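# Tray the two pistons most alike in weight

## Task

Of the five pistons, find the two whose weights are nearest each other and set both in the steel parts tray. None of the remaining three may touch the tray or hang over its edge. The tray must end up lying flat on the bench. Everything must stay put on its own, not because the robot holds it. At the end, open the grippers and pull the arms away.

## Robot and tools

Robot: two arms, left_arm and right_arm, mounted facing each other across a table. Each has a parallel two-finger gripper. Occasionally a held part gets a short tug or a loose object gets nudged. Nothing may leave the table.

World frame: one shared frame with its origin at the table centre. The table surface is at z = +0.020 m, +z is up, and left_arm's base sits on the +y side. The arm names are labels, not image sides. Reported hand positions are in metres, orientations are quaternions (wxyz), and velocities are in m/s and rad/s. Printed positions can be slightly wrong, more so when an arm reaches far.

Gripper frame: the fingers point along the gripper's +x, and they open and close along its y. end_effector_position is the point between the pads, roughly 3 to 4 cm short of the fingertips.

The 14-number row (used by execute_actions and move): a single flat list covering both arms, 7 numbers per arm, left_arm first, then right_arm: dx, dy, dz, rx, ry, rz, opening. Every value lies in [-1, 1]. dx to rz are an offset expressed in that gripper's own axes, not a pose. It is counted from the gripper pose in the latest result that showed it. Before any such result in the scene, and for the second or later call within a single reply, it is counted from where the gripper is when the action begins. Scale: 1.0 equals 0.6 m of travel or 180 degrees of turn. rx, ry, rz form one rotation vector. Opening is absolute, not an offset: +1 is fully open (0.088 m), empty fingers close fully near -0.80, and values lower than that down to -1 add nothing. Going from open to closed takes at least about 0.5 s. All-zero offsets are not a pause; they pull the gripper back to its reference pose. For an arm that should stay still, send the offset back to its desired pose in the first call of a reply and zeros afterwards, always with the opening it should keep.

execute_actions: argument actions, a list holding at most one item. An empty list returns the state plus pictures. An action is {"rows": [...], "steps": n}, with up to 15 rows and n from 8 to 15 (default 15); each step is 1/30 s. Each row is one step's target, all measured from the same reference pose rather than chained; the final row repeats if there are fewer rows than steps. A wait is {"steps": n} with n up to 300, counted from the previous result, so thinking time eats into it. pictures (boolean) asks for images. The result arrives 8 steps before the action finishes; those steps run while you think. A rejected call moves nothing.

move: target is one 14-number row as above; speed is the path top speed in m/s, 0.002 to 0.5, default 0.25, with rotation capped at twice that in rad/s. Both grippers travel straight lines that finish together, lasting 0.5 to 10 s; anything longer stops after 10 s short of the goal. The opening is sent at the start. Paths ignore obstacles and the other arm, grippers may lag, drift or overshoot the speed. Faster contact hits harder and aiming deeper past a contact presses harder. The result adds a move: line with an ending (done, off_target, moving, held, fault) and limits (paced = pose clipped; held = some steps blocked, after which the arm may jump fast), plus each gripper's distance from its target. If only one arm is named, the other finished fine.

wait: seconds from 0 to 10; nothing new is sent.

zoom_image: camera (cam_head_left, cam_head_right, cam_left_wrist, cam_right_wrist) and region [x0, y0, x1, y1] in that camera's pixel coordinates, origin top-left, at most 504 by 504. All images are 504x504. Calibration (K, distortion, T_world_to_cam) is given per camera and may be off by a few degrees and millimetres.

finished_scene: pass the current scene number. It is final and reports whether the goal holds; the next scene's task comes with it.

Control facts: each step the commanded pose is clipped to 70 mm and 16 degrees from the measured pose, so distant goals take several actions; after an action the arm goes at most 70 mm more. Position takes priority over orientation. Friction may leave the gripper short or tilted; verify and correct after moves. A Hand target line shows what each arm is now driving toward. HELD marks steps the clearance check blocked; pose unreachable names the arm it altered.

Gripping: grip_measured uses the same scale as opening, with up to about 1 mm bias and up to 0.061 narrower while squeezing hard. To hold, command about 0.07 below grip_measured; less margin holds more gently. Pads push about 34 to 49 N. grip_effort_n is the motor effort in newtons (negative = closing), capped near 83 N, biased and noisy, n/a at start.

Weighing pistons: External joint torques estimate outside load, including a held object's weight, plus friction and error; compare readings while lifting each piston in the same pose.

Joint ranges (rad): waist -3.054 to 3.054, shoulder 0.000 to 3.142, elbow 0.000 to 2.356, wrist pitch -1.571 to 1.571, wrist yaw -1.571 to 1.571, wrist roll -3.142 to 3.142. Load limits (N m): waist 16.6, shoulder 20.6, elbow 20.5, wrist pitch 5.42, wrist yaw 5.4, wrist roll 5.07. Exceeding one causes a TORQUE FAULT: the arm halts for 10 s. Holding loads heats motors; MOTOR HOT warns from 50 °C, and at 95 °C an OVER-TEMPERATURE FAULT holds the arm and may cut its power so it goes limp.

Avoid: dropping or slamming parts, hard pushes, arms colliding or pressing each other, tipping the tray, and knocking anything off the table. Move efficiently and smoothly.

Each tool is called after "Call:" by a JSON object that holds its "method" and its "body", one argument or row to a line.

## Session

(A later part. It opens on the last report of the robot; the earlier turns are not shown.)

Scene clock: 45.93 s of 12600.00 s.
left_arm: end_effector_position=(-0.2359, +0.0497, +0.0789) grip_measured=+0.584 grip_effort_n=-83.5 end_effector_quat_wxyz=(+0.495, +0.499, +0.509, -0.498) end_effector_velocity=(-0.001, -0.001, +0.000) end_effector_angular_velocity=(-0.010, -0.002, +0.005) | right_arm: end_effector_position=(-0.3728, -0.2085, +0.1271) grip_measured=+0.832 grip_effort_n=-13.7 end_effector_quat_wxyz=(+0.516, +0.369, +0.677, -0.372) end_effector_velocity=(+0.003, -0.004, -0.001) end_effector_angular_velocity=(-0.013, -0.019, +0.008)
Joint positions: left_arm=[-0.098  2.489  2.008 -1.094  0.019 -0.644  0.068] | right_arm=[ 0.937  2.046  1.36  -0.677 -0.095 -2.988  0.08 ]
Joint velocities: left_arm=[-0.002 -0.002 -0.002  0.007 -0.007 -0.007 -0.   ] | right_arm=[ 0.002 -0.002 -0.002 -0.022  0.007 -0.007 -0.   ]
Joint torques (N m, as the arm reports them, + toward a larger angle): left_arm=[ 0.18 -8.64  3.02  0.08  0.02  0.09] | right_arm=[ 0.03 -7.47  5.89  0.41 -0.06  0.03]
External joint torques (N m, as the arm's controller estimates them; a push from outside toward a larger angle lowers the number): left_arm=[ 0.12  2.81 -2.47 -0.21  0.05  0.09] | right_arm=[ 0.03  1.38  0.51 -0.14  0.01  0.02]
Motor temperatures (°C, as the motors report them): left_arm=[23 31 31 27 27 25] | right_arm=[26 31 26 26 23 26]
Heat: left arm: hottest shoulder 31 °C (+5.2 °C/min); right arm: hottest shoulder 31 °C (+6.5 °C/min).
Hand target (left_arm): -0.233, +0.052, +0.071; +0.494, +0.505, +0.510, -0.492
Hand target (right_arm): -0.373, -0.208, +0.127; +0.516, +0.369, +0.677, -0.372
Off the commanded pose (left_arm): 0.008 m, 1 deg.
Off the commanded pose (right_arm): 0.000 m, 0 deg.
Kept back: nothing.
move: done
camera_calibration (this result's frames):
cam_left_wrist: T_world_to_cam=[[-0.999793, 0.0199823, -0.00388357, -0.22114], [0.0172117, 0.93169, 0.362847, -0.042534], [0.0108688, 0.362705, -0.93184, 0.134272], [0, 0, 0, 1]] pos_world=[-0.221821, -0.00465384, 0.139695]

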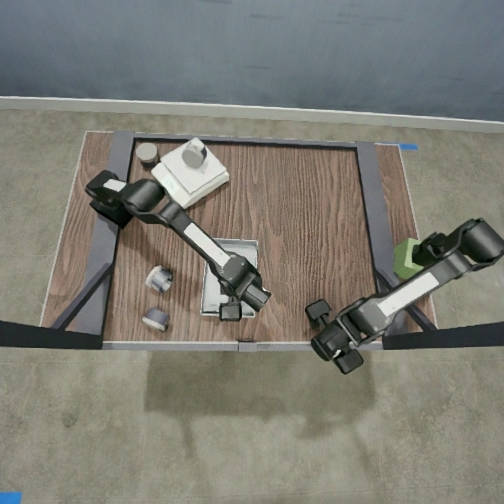

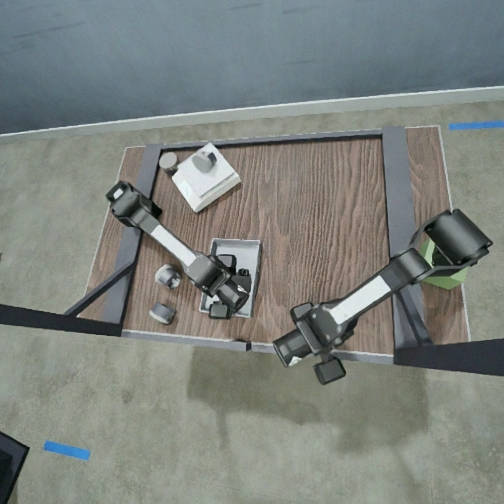

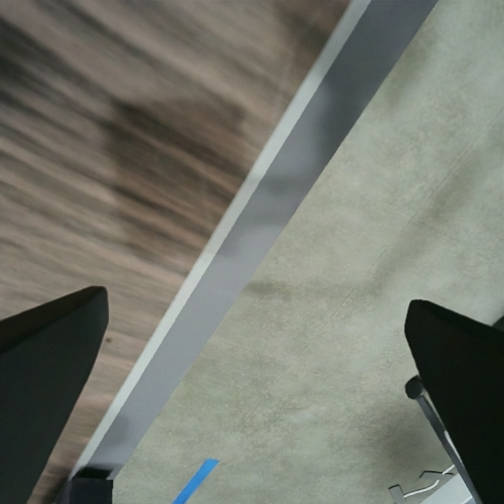

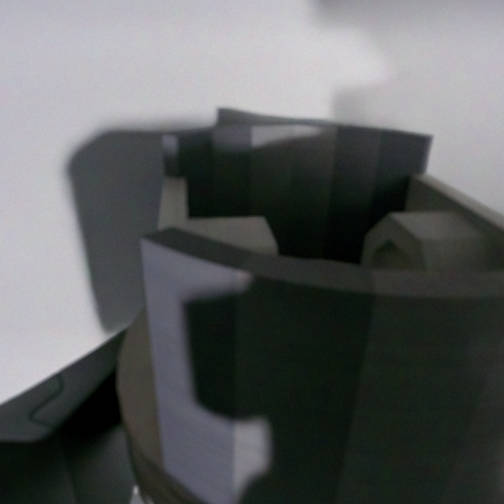

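Call:
{"method": "move", "body": {
  "target": [0.015,0.005,0,0,0,0,0.5,0,0,0,0,0,0,0.83],
  "speed": 0.04
}}

Call:
{"method": "move", "body": {
  "target": [0,0,0,0,0,0,0.85,0,0,0,0,0,0,0.83]
}}

Call:
{"method": "move", "body": {
  "target": [-0.2,0,0,0,0,0,0.85,0,0,0,0,0,0,0.83]
}}

Call:
{"method": "zoom_image", "body": {
  "camera": "cam_head_left",
  "region": [130,120,260,220]
}}

Scene clock: 46.90 s of 12600.00 s.
left_arm: end_effector_position=(-0.2351, +0.0496, +0.0761) grip_measured=+0.584 grip_effort_n=-83.5 end_effector_quat_wxyz=(+0.495, +0.497, +0.508, -0.499) end_effector_velocity=(+0.003, +0.004, -0.002) end_effector_angular_velocity=(+0.010, -0.016, +0.005) | right_arm: end_effector_position=(-0.3728, -0.2085, +0.1271) grip_measured=+0.832 grip_effort_n=-14.2 end_effector_quat_wxyz=(+0.516, +0.369, +0.677, -0.372) end_effector_velocity=(-0.000, -0.003, +0.000) end_effector_angular_velocity=(-0.012, +0.003, -0.003)
Joint positions: left_arm=[-0.096  2.485  1.988 -1.073  0.019 -0.642  0.068] | right_arm=[ 0.937  2.046  1.36  -0.677 -0.095 -2.988  0.08 ]
Joint velocities: left_arm=[-0.002 -0.002 -0.012 -0.007 -0.007 -0.007 -0.   ] | right_arm=[ 0.002 -0.002 -0.002 -0.007 -0.007  0.007 -0.   ]
Joint torques (N m, as the arm reports them, + toward a larger angle): left_arm=[ 0.32 -9.14  2.74  0.94 -0.02  0.08] | right_arm=[ 0.02 -7.48  5.91  0.41 -0.06  0.02]
External joint torques (N m, as the arm's controller estimates them; a push from outside toward a larger angle lowers the number): left_arm=[ 0.32  2.24 -2.7   0.64  0.01  0.08] | right_arm=[-0.03  1.38  0.48 -0.17  0.01  0.02]
Motor temperatures (°C, as the motors report them): left_arm=[23 32 31 27 27 25] | right_arm=[26 31 26 26 23 26]
Heat: left arm: hottest shoulder 32 °C (+6.4 °C/min); right arm: hottest shoulder 31 °C (+6.4 °C/min).
Hand target (left_arm): -0.233, +0.050, +0.070; +0.495, +0.499, +0.509, -0.497
Hand target (right_arm): -0.373, -0.208, +0.127; +0.516, +0.369, +0.677, -0.372
Off the commanded pose (left_arm): 0.007 m, 0 deg.
Off the commanded pose (right_arm): 0.000 m, 0 deg.
Kept back: nothing.
move: done
camera_calibration (this result's frames):
cam_left_wrist: T_world_to_cam=[[-0.999808, 0.0195906, -0.000785057, -0.220519], [0.0180048, 0.933253, 0.358768, -0.0410343], [0.00776114, 0.358685, -0.933426, 0.131217], [0, 0, 0, 1]] pos_world=[-0.220756, -0.00445008, 0.13703]

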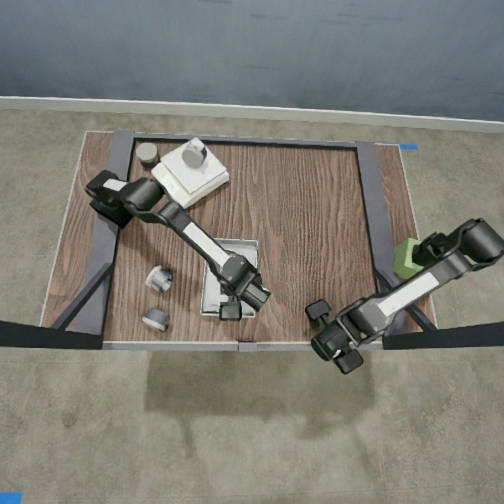

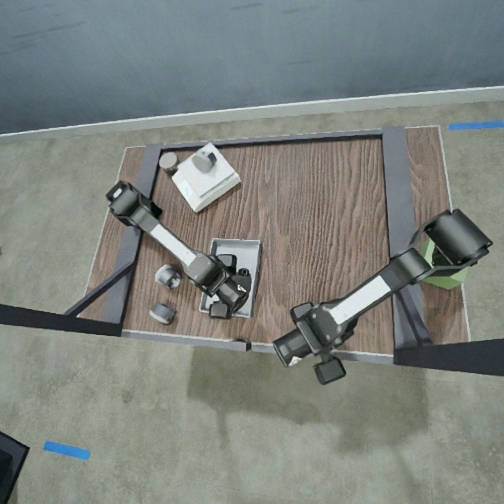

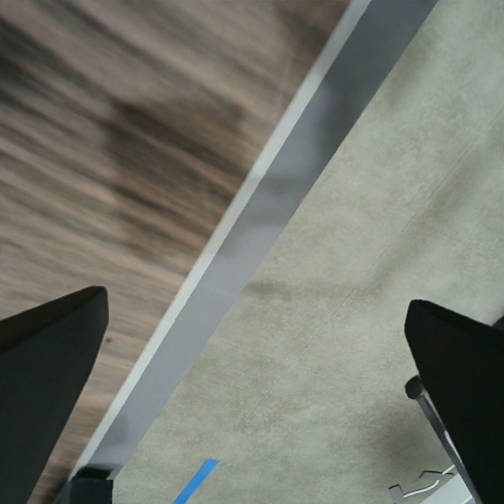

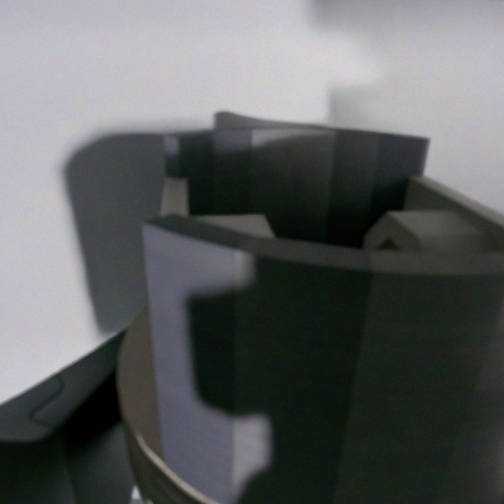

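Scene clock: 47.50 s of 12600.00 s.
left_arm: end_effector_position=(-0.2352, +0.0492, +0.0764) grip_measured=+0.846 grip_effort_n=16.0 end_effector_quat_wxyz=(+0.496, +0.496, +0.508, -0.500) end_effector_velocity=(+0.003, -0.004, +0.000) end_effector_angular_velocity=(-0.019, -0.013, -0.005) | right_arm: end_effector_position=(-0.3728, -0.2085, +0.1271) grip_measured=+0.832 grip_effort_n=-13.7 end_effector_quat_wxyz=(+0.516, +0.369, +0.677, -0.372) end_effector_velocity=(+0.005, -0.003, -0.001) end_effector_angular_velocity=(-0.021, -0.007, +0.001)
Joint positions: left_arm=[-0.096  2.484  1.988 -1.072  0.018 -0.642  0.08 ] | right_arm=[ 0.937  2.046  1.36  -0.677 -0.095 -2.988  0.08 ]
Joint velocities: left_arm=[ 0.002 -0.002 -0.002  0.007 -0.022  0.007  0.   ] | right_arm=[-0.007 -0.002 -0.002 -0.022 -0.007 -0.007 -0.   ]
Joint torques (N m, as the arm reports them, + toward a larger angle): left_arm=[-0.07 -9.86  4.17 -0.17  0.01 -0.02] | right_arm=[ 0.03 -7.46  5.9   0.4  -0.05  0.03]
External joint torques (N m, as the arm's controller estimates them; a push from outside toward a larger angle lowers the number): left_arm=[-0.15  1.6  -1.35 -0.5   0.05 -0.02] | right_arm=[ 0.1   1.33  0.58 -0.13  0.    0.02]
Motor temperatures (°C, as the motors report them): left_arm=[23 32 31 27 27 25] | right_arm=[26 31 26 26 23 26]
Heat: left arm: hottest shoulder 32 °C (+6.3 °C/min); right arm: hottest shoulder 31 °C (+6.3 °C/min).
Hand target (left_arm): -0.235, +0.050, +0.076; +0.495, +0.497, +0.508, -0.499
Hand target (right_arm): -0.373, -0.208, +0.127; +0.516, +0.369, +0.677, -0.372
Off the commanded pose (left_arm): 0.001 m, 0 deg.
Off the commanded pose (right_arm): 0.000 m, 0 deg.
Kept back: nothing.
move: done
camera_calibration (this result's frames):
cam_left_wrist: T_world_to_cam=[[-0.999808, 0.019588, -0.00008734, -0.220724], [0.018269, 0.934074, 0.356612, -0.0405855], [0.0070669, 0.356542, -0.934253, 0.131692], [0, 0, 0, 1]] pos_world=[-0.22087, -0.0047204, 0.137488]

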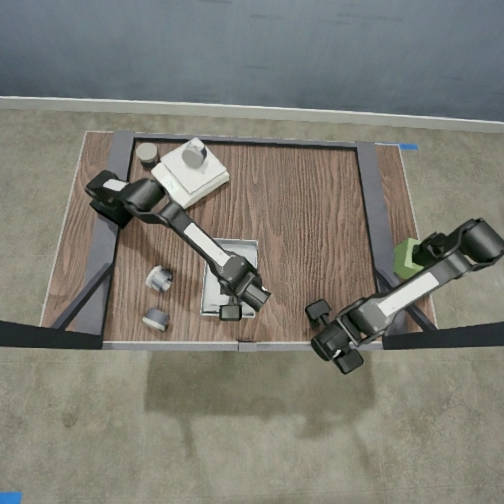

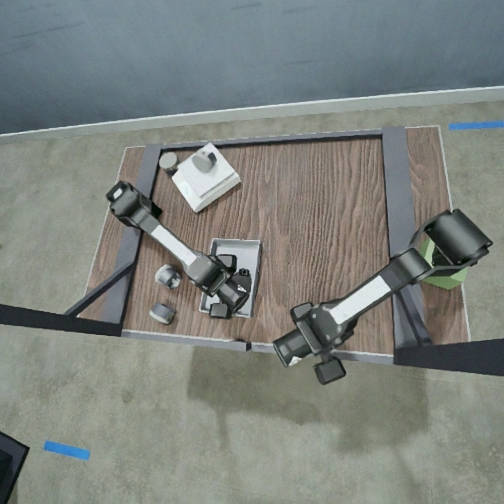

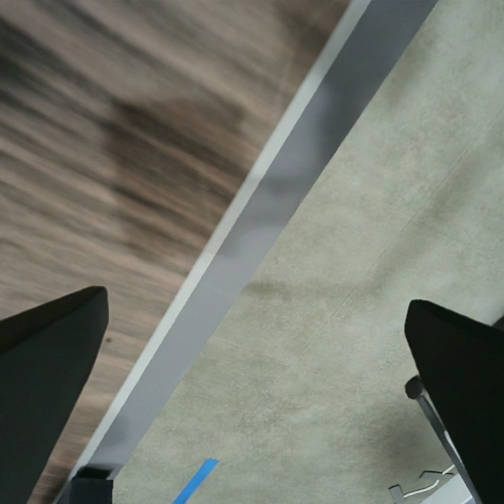

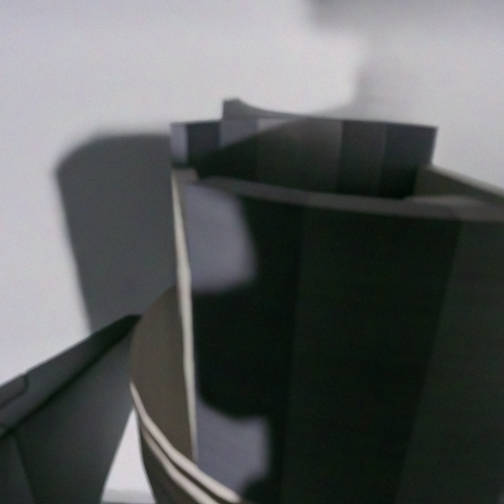

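Scene clock: 48.50 s of 12600.00 s.
left_arm: end_effector_position=(-0.2338, +0.0496, +0.1924) grip_measured=+0.848 grip_effort_n=15.6 end_effector_quat_wxyz=(+0.497, +0.489, +0.507, -0.506) end_effector_velocity=(-0.001, -0.001, +0.009) end_effector_angular_velocity=(-0.014, +0.001, +0.005) | right_arm: end_effector_position=(-0.3728, -0.2085, +0.1271) grip_measured=+0.832 grip_effort_n=-13.7 end_effector_quat_wxyz=(+0.516, +0.369, +0.677, -0.372) end_effector_velocity=(-0.000, -0.003, +0.000) end_effector_angular_velocity=(-0.009, +0.001, +0.011)
Joint positions: left_arm=[-0.094  2.423  2.34  -1.467  0.018 -0.642  0.081] | right_arm=[ 0.937  2.046  1.36  -0.677 -0.095 -2.988  0.08 ]
Joint velocities: left_arm=[-0.002 -0.002  0.032 -0.022 -0.007 -0.007  0.   ] | right_arm=[ 0.002 -0.002 -0.002 -0.007 -0.007 -0.007 -0.   ]
Joint torques (N m, as the arm reports them, + toward a larger angle): left_arm=[ 0.28 -9.87  5.1  -0.19 -0.02  0.09] | right_arm=[ 0.03 -7.5   5.9   0.42 -0.05  0.03]
External joint torques (N m, as the arm's controller estimates them; a push from outside toward a larger angle lowers the number): left_arm=[ 0.2   1.39 -0.48 -0.54  0.02  0.09] | right_arm=[ 0.02  1.43  0.43 -0.16  0.02  0.02]
Motor temperatures (°C, as the motors report them): left_arm=[23 33 31 27 27 25] | right_arm=[26 31 26 26 23 26]
Heat: left arm: hottest shoulder 33 °C (+7.4 °C/min); right arm: hottest shoulder 31 °C (+6.2 °C/min).
Hand target (left_arm): -0.233, +0.048, +0.196; +0.497, +0.486, +0.507, -0.510
Hand target (right_arm): -0.373, -0.208, +0.127; +0.516, +0.369, +0.677, -0.372
Off the commanded pose (left_arm): 0.004 m, 1 deg.
Off the commanded pose (right_arm): 0.000 m, 0 deg.
joint sent to its limit (left arm) — the command would take joint 3 (elbow) past its upper limit, so that joint was sent only as far as its limit.
Kept back: nothing.
move: done
camera_calibration (this result's frames):
cam_left_wrist: T_world_to_cam=[[-0.999774, 0.0185204, 0.0104732, -0.221245], [0.020988, 0.939261, 0.342562, -0.0793193], [-0.00349269, 0.342705, -0.939437, 0.239123], [0, 0, 0, 1]] pos_world=[-0.218695, -0.00334966, 0.25413]

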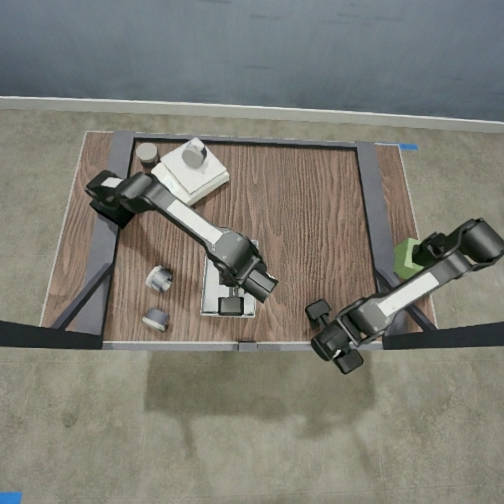

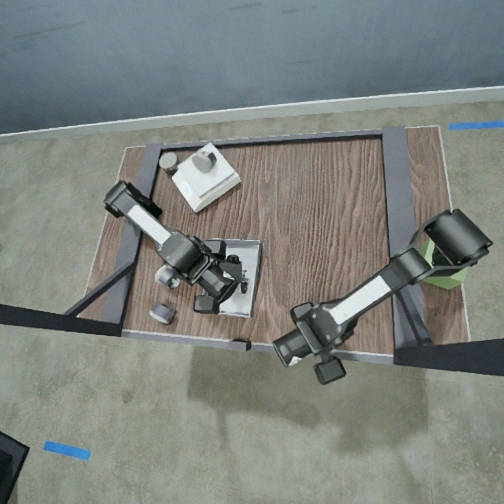

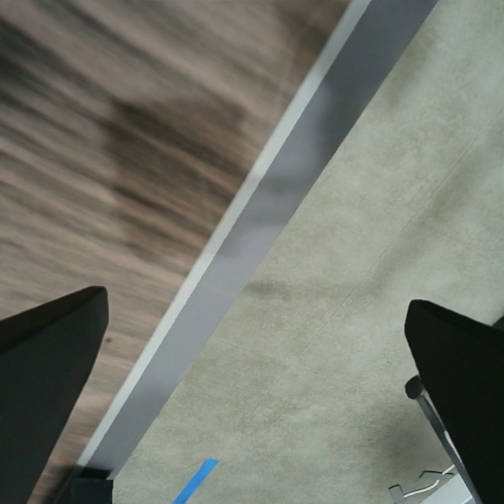

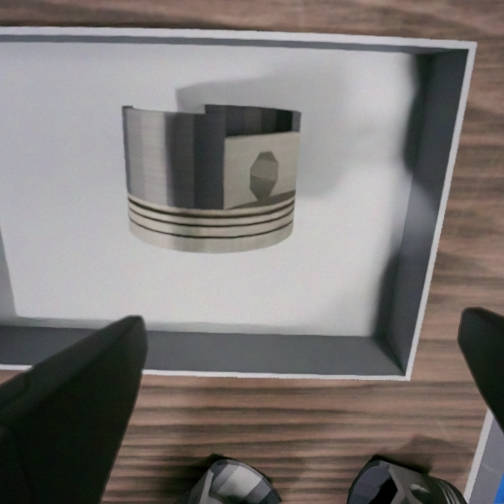

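Region (130, 120, 260, 220) of cam_head_left's 504x504 image, scaled by 3.877, with more detail than that image has; it fills the top 388 rows of this view, and the rest is white.

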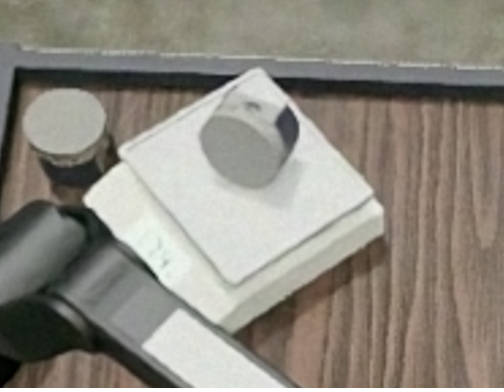

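Call:
{"method": "move", "body": {
  "target": [-0.015,0.723,-0.217,0.705,0,0,1,0,0,0,0,0,0,0.83],
  "speed": 0.45
}}

Scene clock: 51.90 s of 12600.00 s.
left_arm: end_effector_position=(+0.1977, +0.1870, +0.1898) grip_measured=+1.000 grip_effort_n=15.1 end_effector_quat_wxyz=(-0.216, +0.666, -0.224, -0.678) end_effector_velocity=(-0.002, +0.002, -0.001) end_effector_angular_velocity=(+0.006, +0.013, -0.005) | right_arm: end_effector_position=(-0.3728, -0.2085, +0.1271) grip_measured=+0.832 grip_effort_n=-13.7 end_effector_quat_wxyz=(+0.516, +0.369, +0.677, -0.372) end_effector_velocity=(+0.000, -0.000, +0.001) end_effector_angular_velocity=(+0.003, -0.008, +0.008)
Joint positions: left_arm=[ 1.103  1.643  1.194 -1.127  0.02   2.769  0.088] | right_arm=[ 0.937  2.046  1.36  -0.677 -0.095 -2.988  0.08 ]
Joint velocities: left_arm=[ 0.002  0.002 -0.002 -0.007  0.007  0.007  0.   ] | right_arm=[ 0.002 -0.002  0.002 -0.007  0.007 -0.007 -0.   ]
Joint torques (N m, as the arm reports them, + toward a larger angle): left_arm=[ 0.25 -4.3   5.03 -0.36  0.12  0.07] | right_arm=[ 0.01 -7.48  5.92  0.41 -0.06  0.03]
External joint torques (N m, as the arm's controller estimates them; a push from outside toward a larger angle lowers the number): left_arm=[ 0.26  1.69 -0.44 -0.58  0.08  0.07] | right_arm=[-0.09  1.39  0.48 -0.15  0.01  0.02]
Motor temperatures (°C, as the motors report them): left_arm=[23 33 31 27 27 25] | right_arm=[26 31 27 26 23 26]
Heat: left arm: hottest shoulder 33 °C (+6.9 °C/min); right arm: hottest shoulder 31 °C (+5.8 °C/min).
Hand target (left_arm): +0.199, +0.186, +0.190; -0.216, +0.665, -0.225, -0.679
Hand target (right_arm): -0.373, -0.208, +0.127; +0.516, +0.369, +0.677, -0.372
Off the commanded pose (left_arm): 0.004 m, 0 deg.
Off the commanded pose (right_arm): 0.000 m, 0 deg.
Kept back: nothing.
move: done
camera_calibration (this result's frames):
cam_left_wrist: T_world_to_cam=[[0.613175, 0.789228, -0.0337067, -0.247012], [0.750206, -0.568433, 0.337751, -0.0778119], [0.247402, -0.232387, -0.940632, 0.249193], [0, 0, 0, 1]] pos_world=[0.148186, 0.208627, 0.252353]

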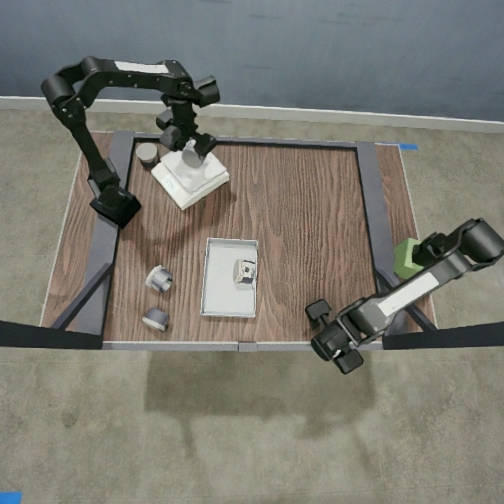

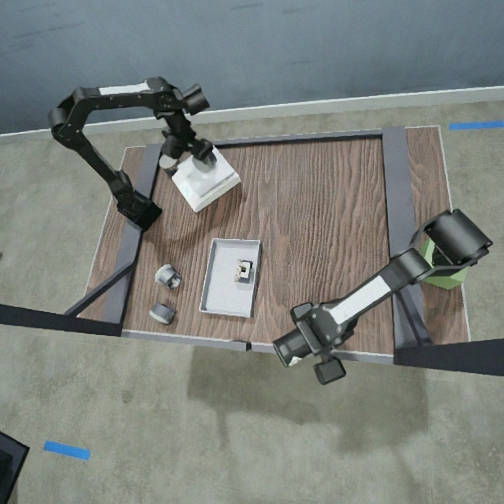

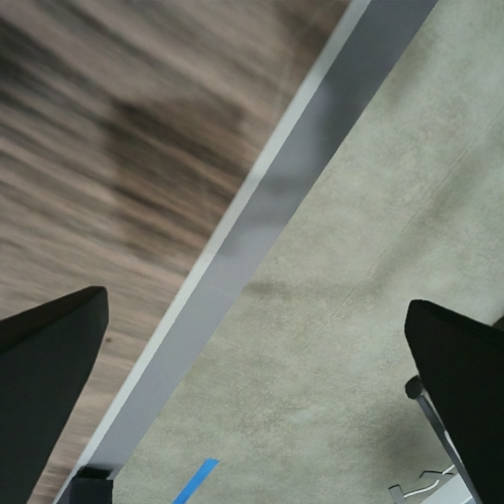

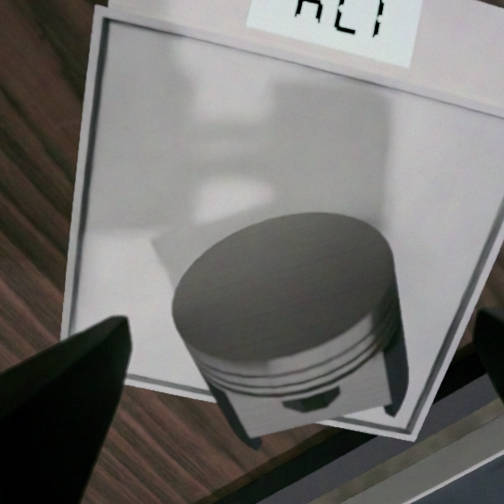

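Call:
{"method": "move", "body": {
  "target": [0.045,0,-0.033,-0.085,0,-0.01,1,0,0,0,0,0,0,0.83],
  "speed": 0.12
}}

Scene clock: 53.60 s of 12600.00 s.
left_arm: end_effector_position=(+0.2106, +0.1767, +0.1633) grip_measured=+1.000 grip_effort_n=15.1 end_effector_quat_wxyz=(-0.138, +0.691, -0.125, -0.699) end_effector_velocity=(+0.002, +0.000, -0.001) end_effector_angular_velocity=(+0.002, -0.008, +0.024) | right_arm: end_effector_position=(-0.3728, -0.2085, +0.1271) grip_measured=+0.832 grip_effort_n=-13.7 end_effector_quat_wxyz=(+0.516, +0.369, +0.677, -0.372) end_effector_velocity=(+0.000, -0.004, -0.001) end_effector_angular_velocity=(-0.021, +0.010, +0.009)
Joint positions: left_arm=[ 1.109  1.74   1.194 -1.046 -0.005  2.516  0.088] | right_arm=[ 0.937  2.046  1.36  -0.677 -0.095 -2.988  0.08 ]
Joint velocities: left_arm=[ 0.002  0.002 -0.002  0.007 -0.007 -0.022  0.   ] | right_arm=[-0.002 -0.002 -0.007 -0.007 -0.022 -0.007 -0.   ]
Joint torques (N m, as the arm reports them, + toward a larger angle): left_arm=[ 0.23 -4.68  4.76  0.03 -0.04 -0.06] | right_arm=[ 0.03 -7.47  5.91  0.41 -0.05  0.03]
External joint torques (N m, as the arm's controller estimates them; a push from outside toward a larger angle lowers the number): left_arm=[ 0.23  1.85 -0.55 -0.18 -0.08 -0.06] | right_arm=[ 0.02  1.38  0.48 -0.16  0.01  0.03]
Motor temperatures (°C, as the motors report them): left_arm=[23 33 31 27 27 25] | right_arm=[26 32 27 26 23 26]
Heat: left arm: hottest shoulder 33 °C (+6.7 °C/min); right arm: hottest shoulder 32 °C (+6.7 °C/min).
Hand target (left_arm): +0.213, +0.175, +0.162; -0.136, +0.692, -0.122, -0.698
Hand target (right_arm): -0.373, -0.208, +0.127; +0.516, +0.369, +0.677, -0.372
Off the commanded pose (left_arm): 0.003 m, 0 deg.
Off the commanded pose (right_arm): 0.000 m, 0 deg.
Kept back: nothing.
move: done
camera_calibration (this result's frames):
cam_left_wrist: T_world_to_cam=[[0.391058, 0.920366, -0.000322543, -0.229535], [0.867164, -0.368335, 0.335195, -0.143973], [0.308383, -0.13136, -0.942149, 0.18824], [0, 0, 0, 1]] pos_world=[0.156559, 0.182953, 0.225535]

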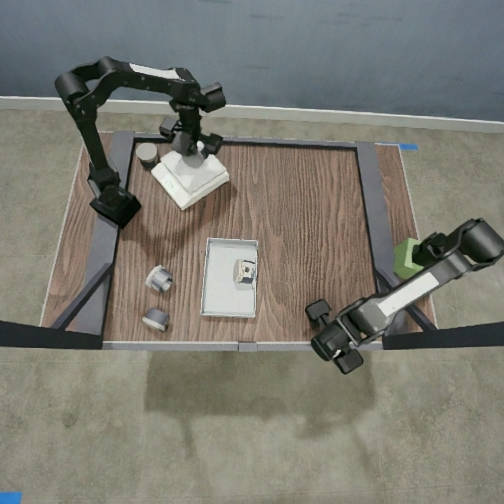

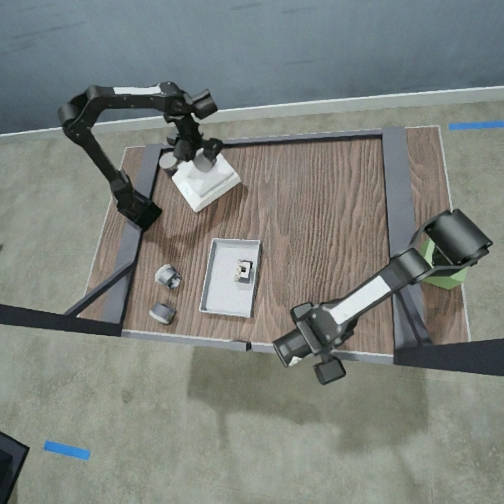

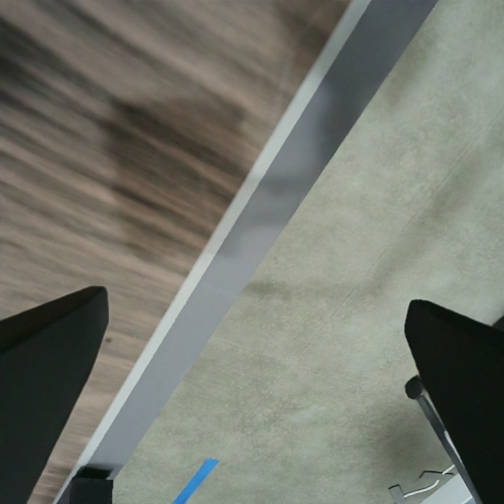

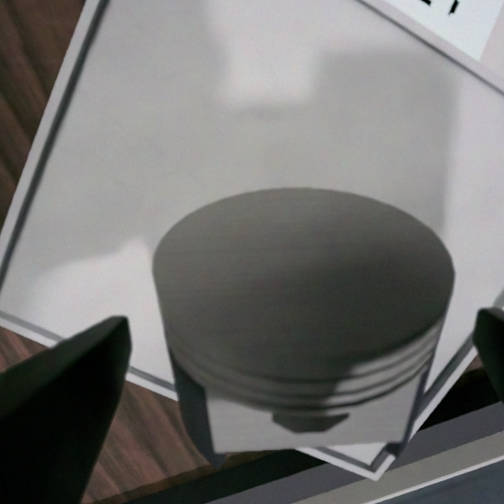

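Call:
{"method": "move", "body": {
  "target": [0.066,0,-0.008,0,0,0,1,0,0,0,0,0,0,0.83],
  "speed": 0.08
}}

Call:
{"method": "move", "body": {
  "target": [0,0,0,0,0,0,0.5,0,0,0,0,0,0,0.83]
}}

Scene clock: 54.77 s of 12600.00 s.
left_arm: end_effector_position=(+0.2153, +0.1733, +0.1284) grip_measured=+1.000 grip_effort_n=15.1 end_effector_quat_wxyz=(-0.135, +0.694, -0.128, -0.695) end_effector_velocity=(-0.001, -0.002, +0.000) end_effector_angular_velocity=(-0.010, +0.002, -0.010) | right_arm: end_effector_position=(-0.3728, -0.2085, +0.1271) grip_measured=+0.832 grip_effort_n=-14.2 end_effector_quat_wxyz=(+0.516, +0.369, +0.677, -0.372) end_effector_velocity=(+0.005, -0.003, -0.001) end_effector_angular_velocity=(-0.018, -0.009, +0.016)
Joint positions: left_arm=[ 1.115  1.797  1.115 -0.896 -0.006  2.522  0.088] | right_arm=[ 0.937  2.046  1.36  -0.677 -0.095 -2.988  0.08 ]
Joint velocities: left_arm=[-0.002 -0.002 -0.002  0.007  0.007  0.007  0.   ] | right_arm=[-0.007 -0.002 -0.002 -0.022 -0.007 -0.022 -0.   ]
Joint torques (N m, as the arm reports them, + toward a larger angle): left_arm=[ 0.28 -4.62  2.84  0.    0.06  0.1 ] | right_arm=[ 0.02 -7.47  5.93  0.41 -0.06  0.03]
External joint torques (N m, as the arm's controller estimates them; a push from outside toward a larger angle lowers the number): left_arm=[ 0.33  2.14 -2.21 -0.21  0.02  0.09] | right_arm=[ 0.02  1.36  0.55 -0.14  0.01  0.02]
Motor temperatures (°C, as the motors report them): left_arm=[23 33 31 27 27 25] | right_arm=[26 32 27 26 23 26]
Heat: left arm: hottest shoulder 33 °C (+6.6 °C/min); right arm: hottest shoulder 32 °C (+6.6 °C/min).
Hand target (left_arm): +0.215, +0.176, +0.124; -0.139, +0.691, -0.125, -0.699
Hand target (right_arm): -0.373, -0.208, +0.127; +0.516, +0.369, +0.677, -0.372
Off the commanded pose (left_arm): 0.005 m, 1 deg.
Off the commanded pose (right_arm): 0.000 m, 0 deg.
Kept back: nothing.
move: done
camera_calibration (this result's frames):
cam_left_wrist: T_world_to_cam=[[0.390746, 0.920462, -0.00819316, -0.227145], [0.864542, -0.363922, 0.346594, -0.139213], [0.316045, -0.142513, -0.937979, 0.153275], [0, 0, 0, 1]] pos_world=[0.16067, 0.18026, 0.190159]

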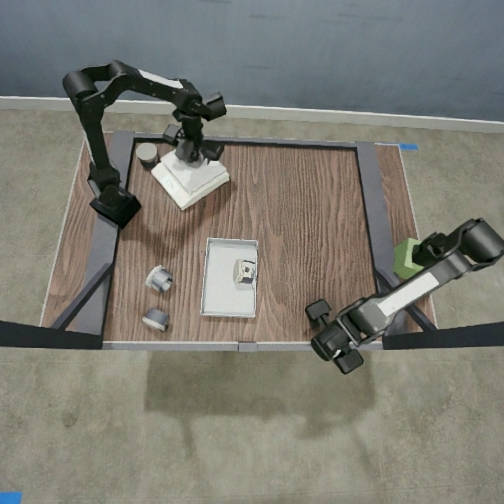

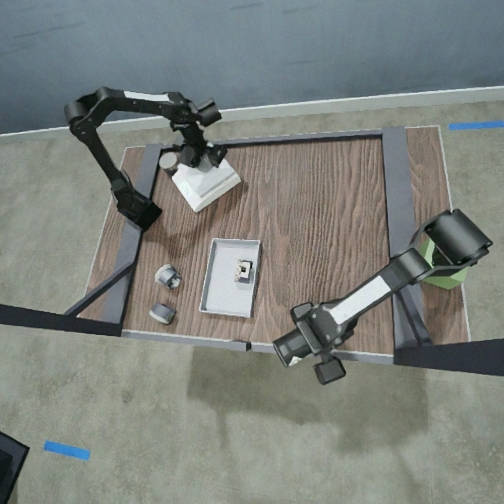

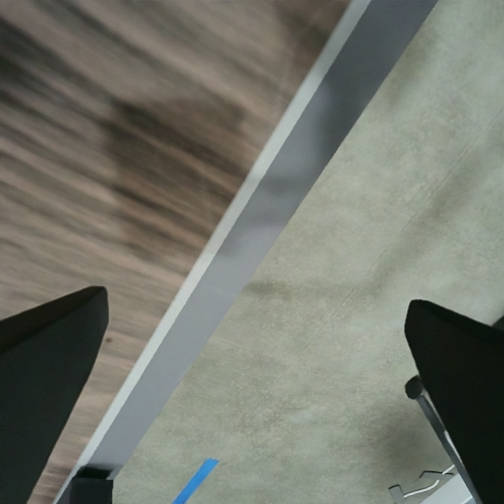

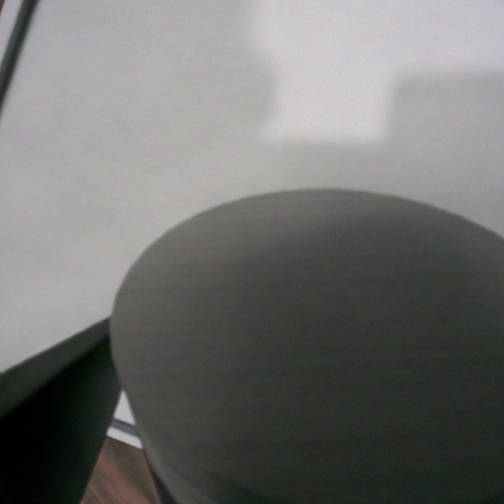

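Scene clock: 55.27 s of 12600.00 s.
left_arm: end_effector_position=(+0.2154, +0.1734, +0.1284) grip_measured=+0.611 grip_effort_n=-83.5 end_effector_quat_wxyz=(-0.135, +0.695, -0.128, -0.695) end_effector_velocity=(-0.001, +0.004, -0.002) end_effector_angular_velocity=(+0.018, +0.003, +0.010) | right_arm: end_effector_position=(-0.3728, -0.2085, +0.1271) grip_measured=+0.832 grip_effort_n=-13.7 end_effector_quat_wxyz=(+0.516, +0.369, +0.677, -0.372) end_effector_velocity=(+0.003, -0.004, -0.001) end_effector_angular_velocity=(-0.021, -0.007, +0.006)
Joint positions: left_arm=[ 1.116  1.797  1.115 -0.896 -0.006  2.522  0.069] | right_arm=[ 0.937  2.046  1.36  -0.677 -0.095 -2.988  0.08 ]
Joint velocities: left_arm=[ 0.002  0.002 -0.007 -0.007 -0.007 -0.007 -0.   ] | right_arm=[-0.002 -0.002 -0.002 -0.022 -0.007 -0.007 -0.   ]
Joint torques (N m, as the arm reports them, + toward a larger angle): left_arm=[-0.04 -5.73  3.71 -0.11  0.09 -0.01] | right_arm=[ 0.01 -7.48  5.94  0.41 -0.06  0.03]
External joint torques (N m, as the arm's controller estimates them; a push from outside toward a larger angle lowers the number): left_arm=[-0.07  0.95 -1.3  -0.33  0.05 -0.01] | right_arm=[-0.07  1.41  0.53 -0.14  0.01  0.03]
Motor temperatures (°C, as the motors report them): left_arm=[23 33 31 27 27 25] | right_arm=[26 32 27 26 23 26]
Heat: left arm: hottest shoulder 33 °C (+6.5 °C/min); right arm: hottest shoulder 32 °C (+6.5 °C/min).
Hand target (left_arm): +0.215, +0.173, +0.128; -0.135, +0.695, -0.128, -0.695
Hand target (right_arm): -0.373, -0.208, +0.127; +0.516, +0.369, +0.677, -0.372
Off the commanded pose (left_arm): 0.000 m, 0 deg.
Off the commanded pose (right_arm): 0.000 m, 0 deg.
Kept back: nothing.
move: done
camera_calibration (this result's frames):
cam_left_wrist: T_world_to_cam=[[0.390404, 0.920612, -0.00756029, -0.227371], [0.864457, -0.363741, 0.346996, -0.139399], [0.316698, -0.142004, -0.937836, 0.152985], [0, 0, 0, 1]] pos_world=[0.160821, 0.18034, 0.190127]

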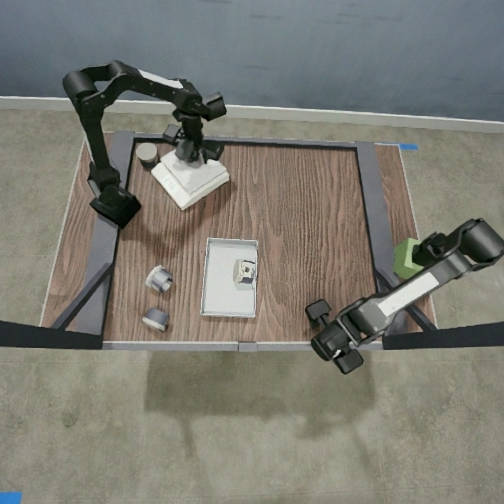

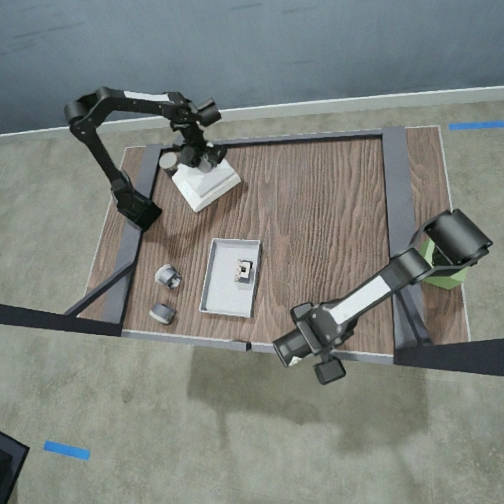

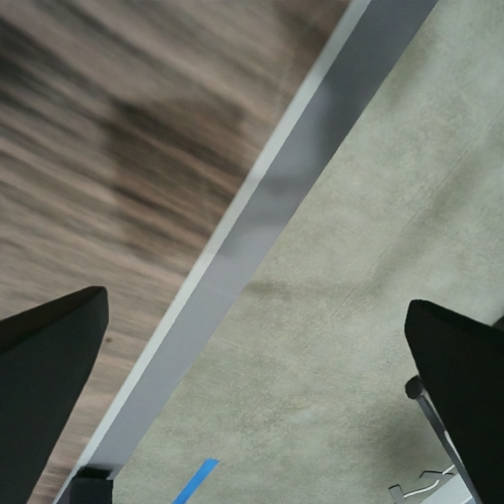

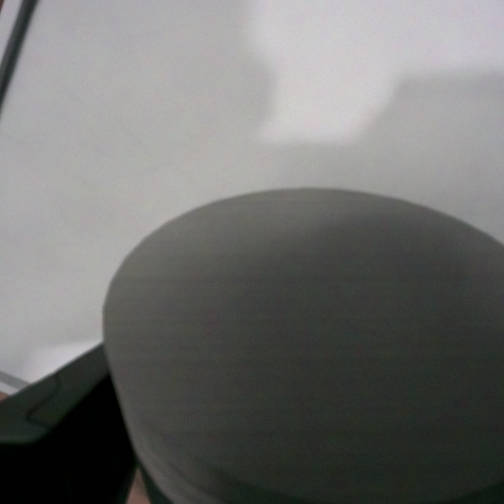

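Call:
{"method": "move", "body": {
  "target": [-0.055,0,0,0,0,0,0.5,0,0,0,0,0,0,0.83],
  "speed": 0.15
}}

Call:
{"method": "move", "body": {
  "target": [0,0.51,0.643,-0.128,0,0,0.5,0,0,0,0,0,0,0.83],
  "speed": 0.35
}}

Scene clock: 56.47 s of 12600.00 s.
left_arm: end_effector_position=(+0.2136, +0.1762, +0.1547) grip_measured=+0.611 grip_effort_n=-83.5 end_effector_quat_wxyz=(-0.140, +0.689, -0.123, -0.700) end_effector_velocity=(+0.003, -0.004, +0.003) end_effector_angular_velocity=(-0.014, -0.018, -0.010) | right_arm: end_effector_position=(-0.3728, -0.2085, +0.1271) grip_measured=+0.832 grip_effort_n=-13.7 end_effector_quat_wxyz=(+0.516, +0.369, +0.677, -0.372) end_effector_velocity=(+0.003, -0.001, +0.000) end_effector_angular_velocity=(-0.006, -0.001, +0.016)
Joint positions: left_arm=[ 1.116  1.764  1.186 -1.022 -0.006  2.522  0.069] | right_arm=[ 0.937  2.046  1.36  -0.677 -0.095 -2.988  0.08 ]
Joint velocities: left_arm=[-0.002 -0.002  0.012  0.007 -0.007  0.007 -0.   ] | right_arm=[-0.007 -0.002 -0.002 -0.007 -0.007 -0.022 -0.   ]
Joint torques (N m, as the arm reports them, + toward a larger angle): left_arm=[-0.14 -6.89  5.25 -0.36  0.06 -0.03] | right_arm=[ 0.01 -7.47  5.9   0.41 -0.05  0.03]
External joint torques (N m, as the arm's controller estimates them; a push from outside toward a larger angle lowers the number): left_arm=[-0.14 -0.13 -0.09 -0.58  0.02 -0.03] | right_arm=[ 0.05  1.43  0.49 -0.14  0.01  0.02]
Motor temperatures (°C, as the motors report them): left_arm=[23 33 31 27 27 25] | right_arm=[26 32 27 26 23 26]
Heat: left arm: hottest shoulder 33 °C (+6.4 °C/min); right arm: hottest shoulder 32 °C (+6.4 °C/min).
Hand target (left_arm): +0.215, +0.173, +0.161; -0.135, +0.695, -0.128, -0.695
Hand target (right_arm): -0.373, -0.208, +0.127; +0.516, +0.369, +0.677, -0.372
Off the commanded pose (left_arm): 0.008 m, 1 deg.
Off the commanded pose (right_arm): 0.000 m, 0 deg.
Kept back: nothing.
move: done
camera_calibration (this result's frames):
cam_left_wrist: T_world_to_cam=[[0.390387, 0.92064, 0.00458265, -0.230901], [0.868474, -0.369909, 0.33003, -0.143097], [0.305533, -0.124859, -0.943959, 0.178917], [0, 0, 0, 1]] pos_world=[0.159751, 0.181983, 0.217175]

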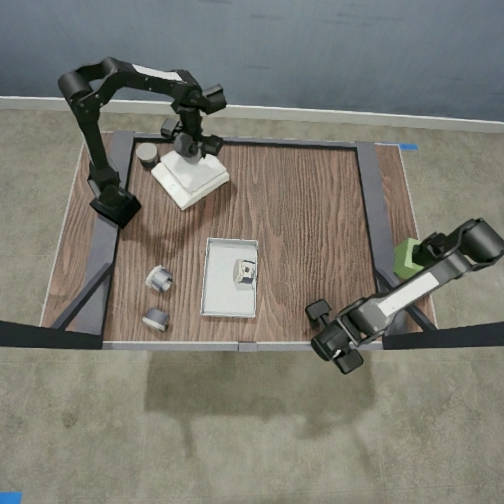

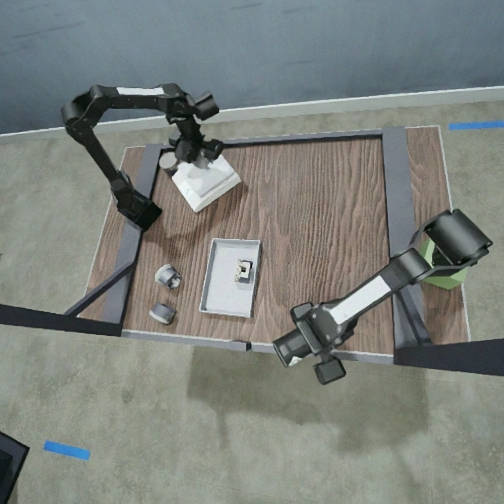

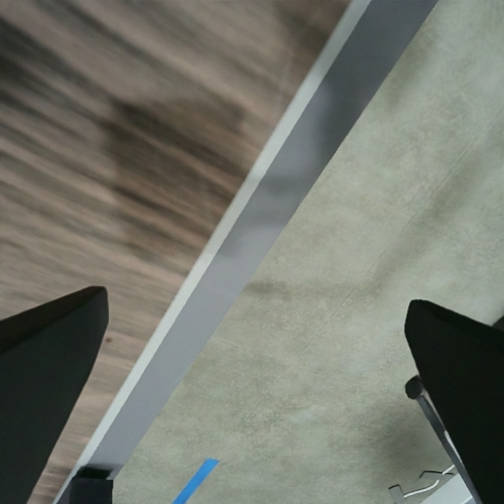

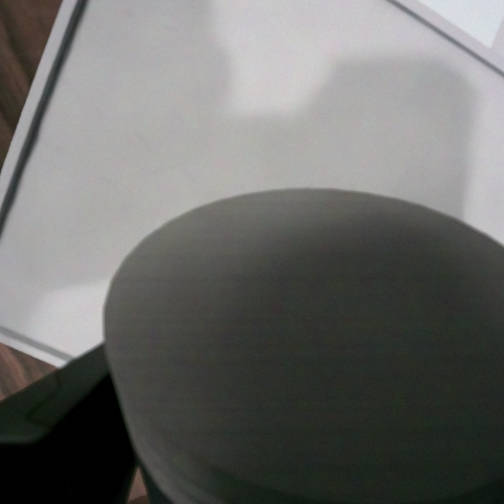

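Scene clock: 58.57 s of 12600.00 s.
left_arm: end_effector_position=(-0.2565, +0.0327, +0.1569) grip_measured=+0.611 grip_effort_n=-83.5 end_effector_quat_wxyz=(+0.024, +0.682, -0.007, -0.731) end_effector_velocity=(-0.001, -0.002, -0.000) end_effector_angular_velocity=(-0.001, +0.011, +0.009) | right_arm: end_effector_position=(-0.3728, -0.2085, +0.1271) grip_measured=+0.832 grip_effort_n=-13.7 end_effector_quat_wxyz=(+0.516, +0.369, +0.677, -0.372) end_effector_velocity=(+0.002, +0.001, +0.001) end_effector_angular_velocity=(+0.003, -0.008, +0.003)
Joint positions: left_arm=[-0.108  2.5    2.337 -1.331  0.028  0.899  0.069] | right_arm=[ 0.937  2.046  1.36  -0.677 -0.095 -2.988  0.08 ]
Joint velocities: left_arm=[ 0.002  0.002  0.002  0.007  0.007 -0.007  0.   ] | right_arm=[-0.002 -0.002  0.002 -0.007  0.007 -0.007 -0.   ]
Joint torques (N m, as the arm reports them, + toward a larger angle): left_arm=[ 0.11 -9.31  5.99 -0.03  0.1  -0.15] | right_arm=[ 0.03 -7.44  5.92  0.42 -0.05  0.02]
External joint torques (N m, as the arm's controller estimates them; a push from outside toward a larger angle lowers the number): left_arm=[-0.06  2.45  0.21 -0.51  0.05 -0.15] | right_arm=[ 0.03  1.45  0.46 -0.16  0.01  0.02]
Motor temperatures (°C, as the motors report them): left_arm=[23 33 31 27 27 25] | right_arm=[26 32 27 26 23 26]
Heat: left arm: hottest shoulder 33 °C (+6.1 °C/min); right arm: hottest shoulder 32 °C (+6.1 °C/min).
Hand target (left_arm): -0.257, +0.031, +0.157; +0.026, +0.681, -0.006, -0.732
Hand target (right_arm): -0.373, -0.208, +0.127; +0.516, +0.369, +0.677, -0.372
Off the commanded pose (left_arm): 0.002 m, 5 deg.
Off the commanded pose (right_arm): 0.000 m, 0 deg.
joint sent to its limit (left arm) — the command would take joint 3 (elbow) past its upper limit, so that joint was sent only as far as its limit.
Kept back: nothing.
move: off_target (left_arm)
camera_calibration (this result's frames):
cam_left_wrist: T_world_to_cam=[[0.000849696, 0.998127, -0.0611659, -0.0074042], [0.958635, 0.0165971, 0.284155, 0.22908], [0.284638, -0.0588772, -0.956825, 0.30124], [0, 0, 0, 1]] pos_world=[-0.305342, 0.0213244, 0.222687]

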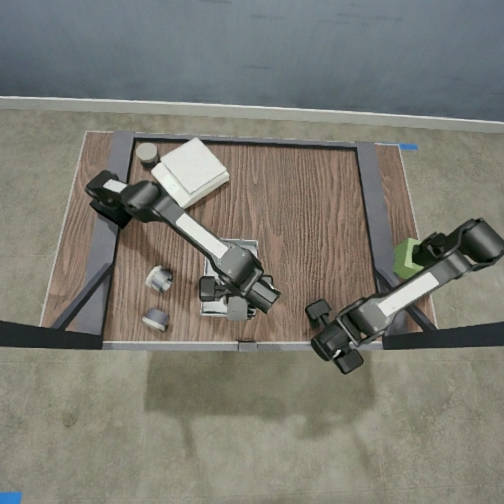

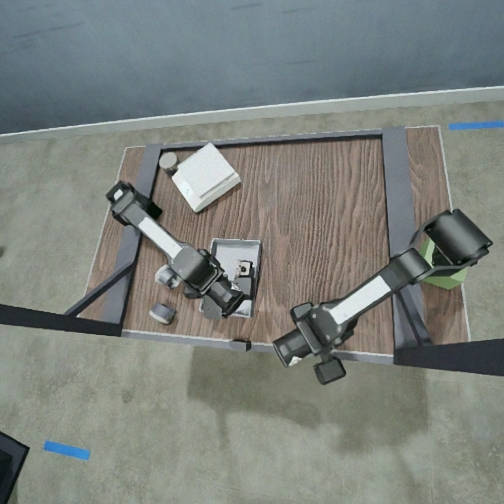

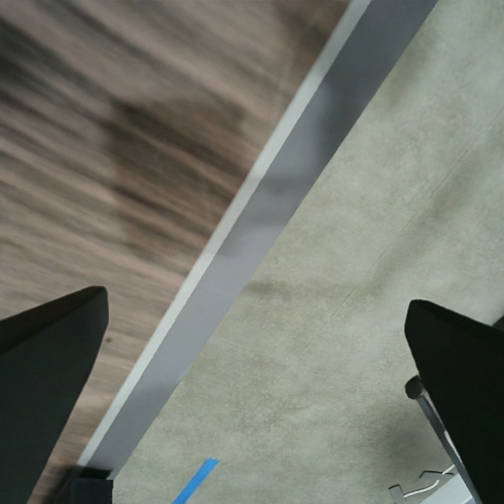

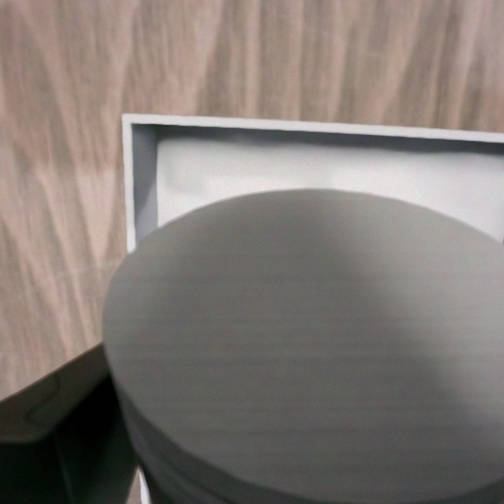

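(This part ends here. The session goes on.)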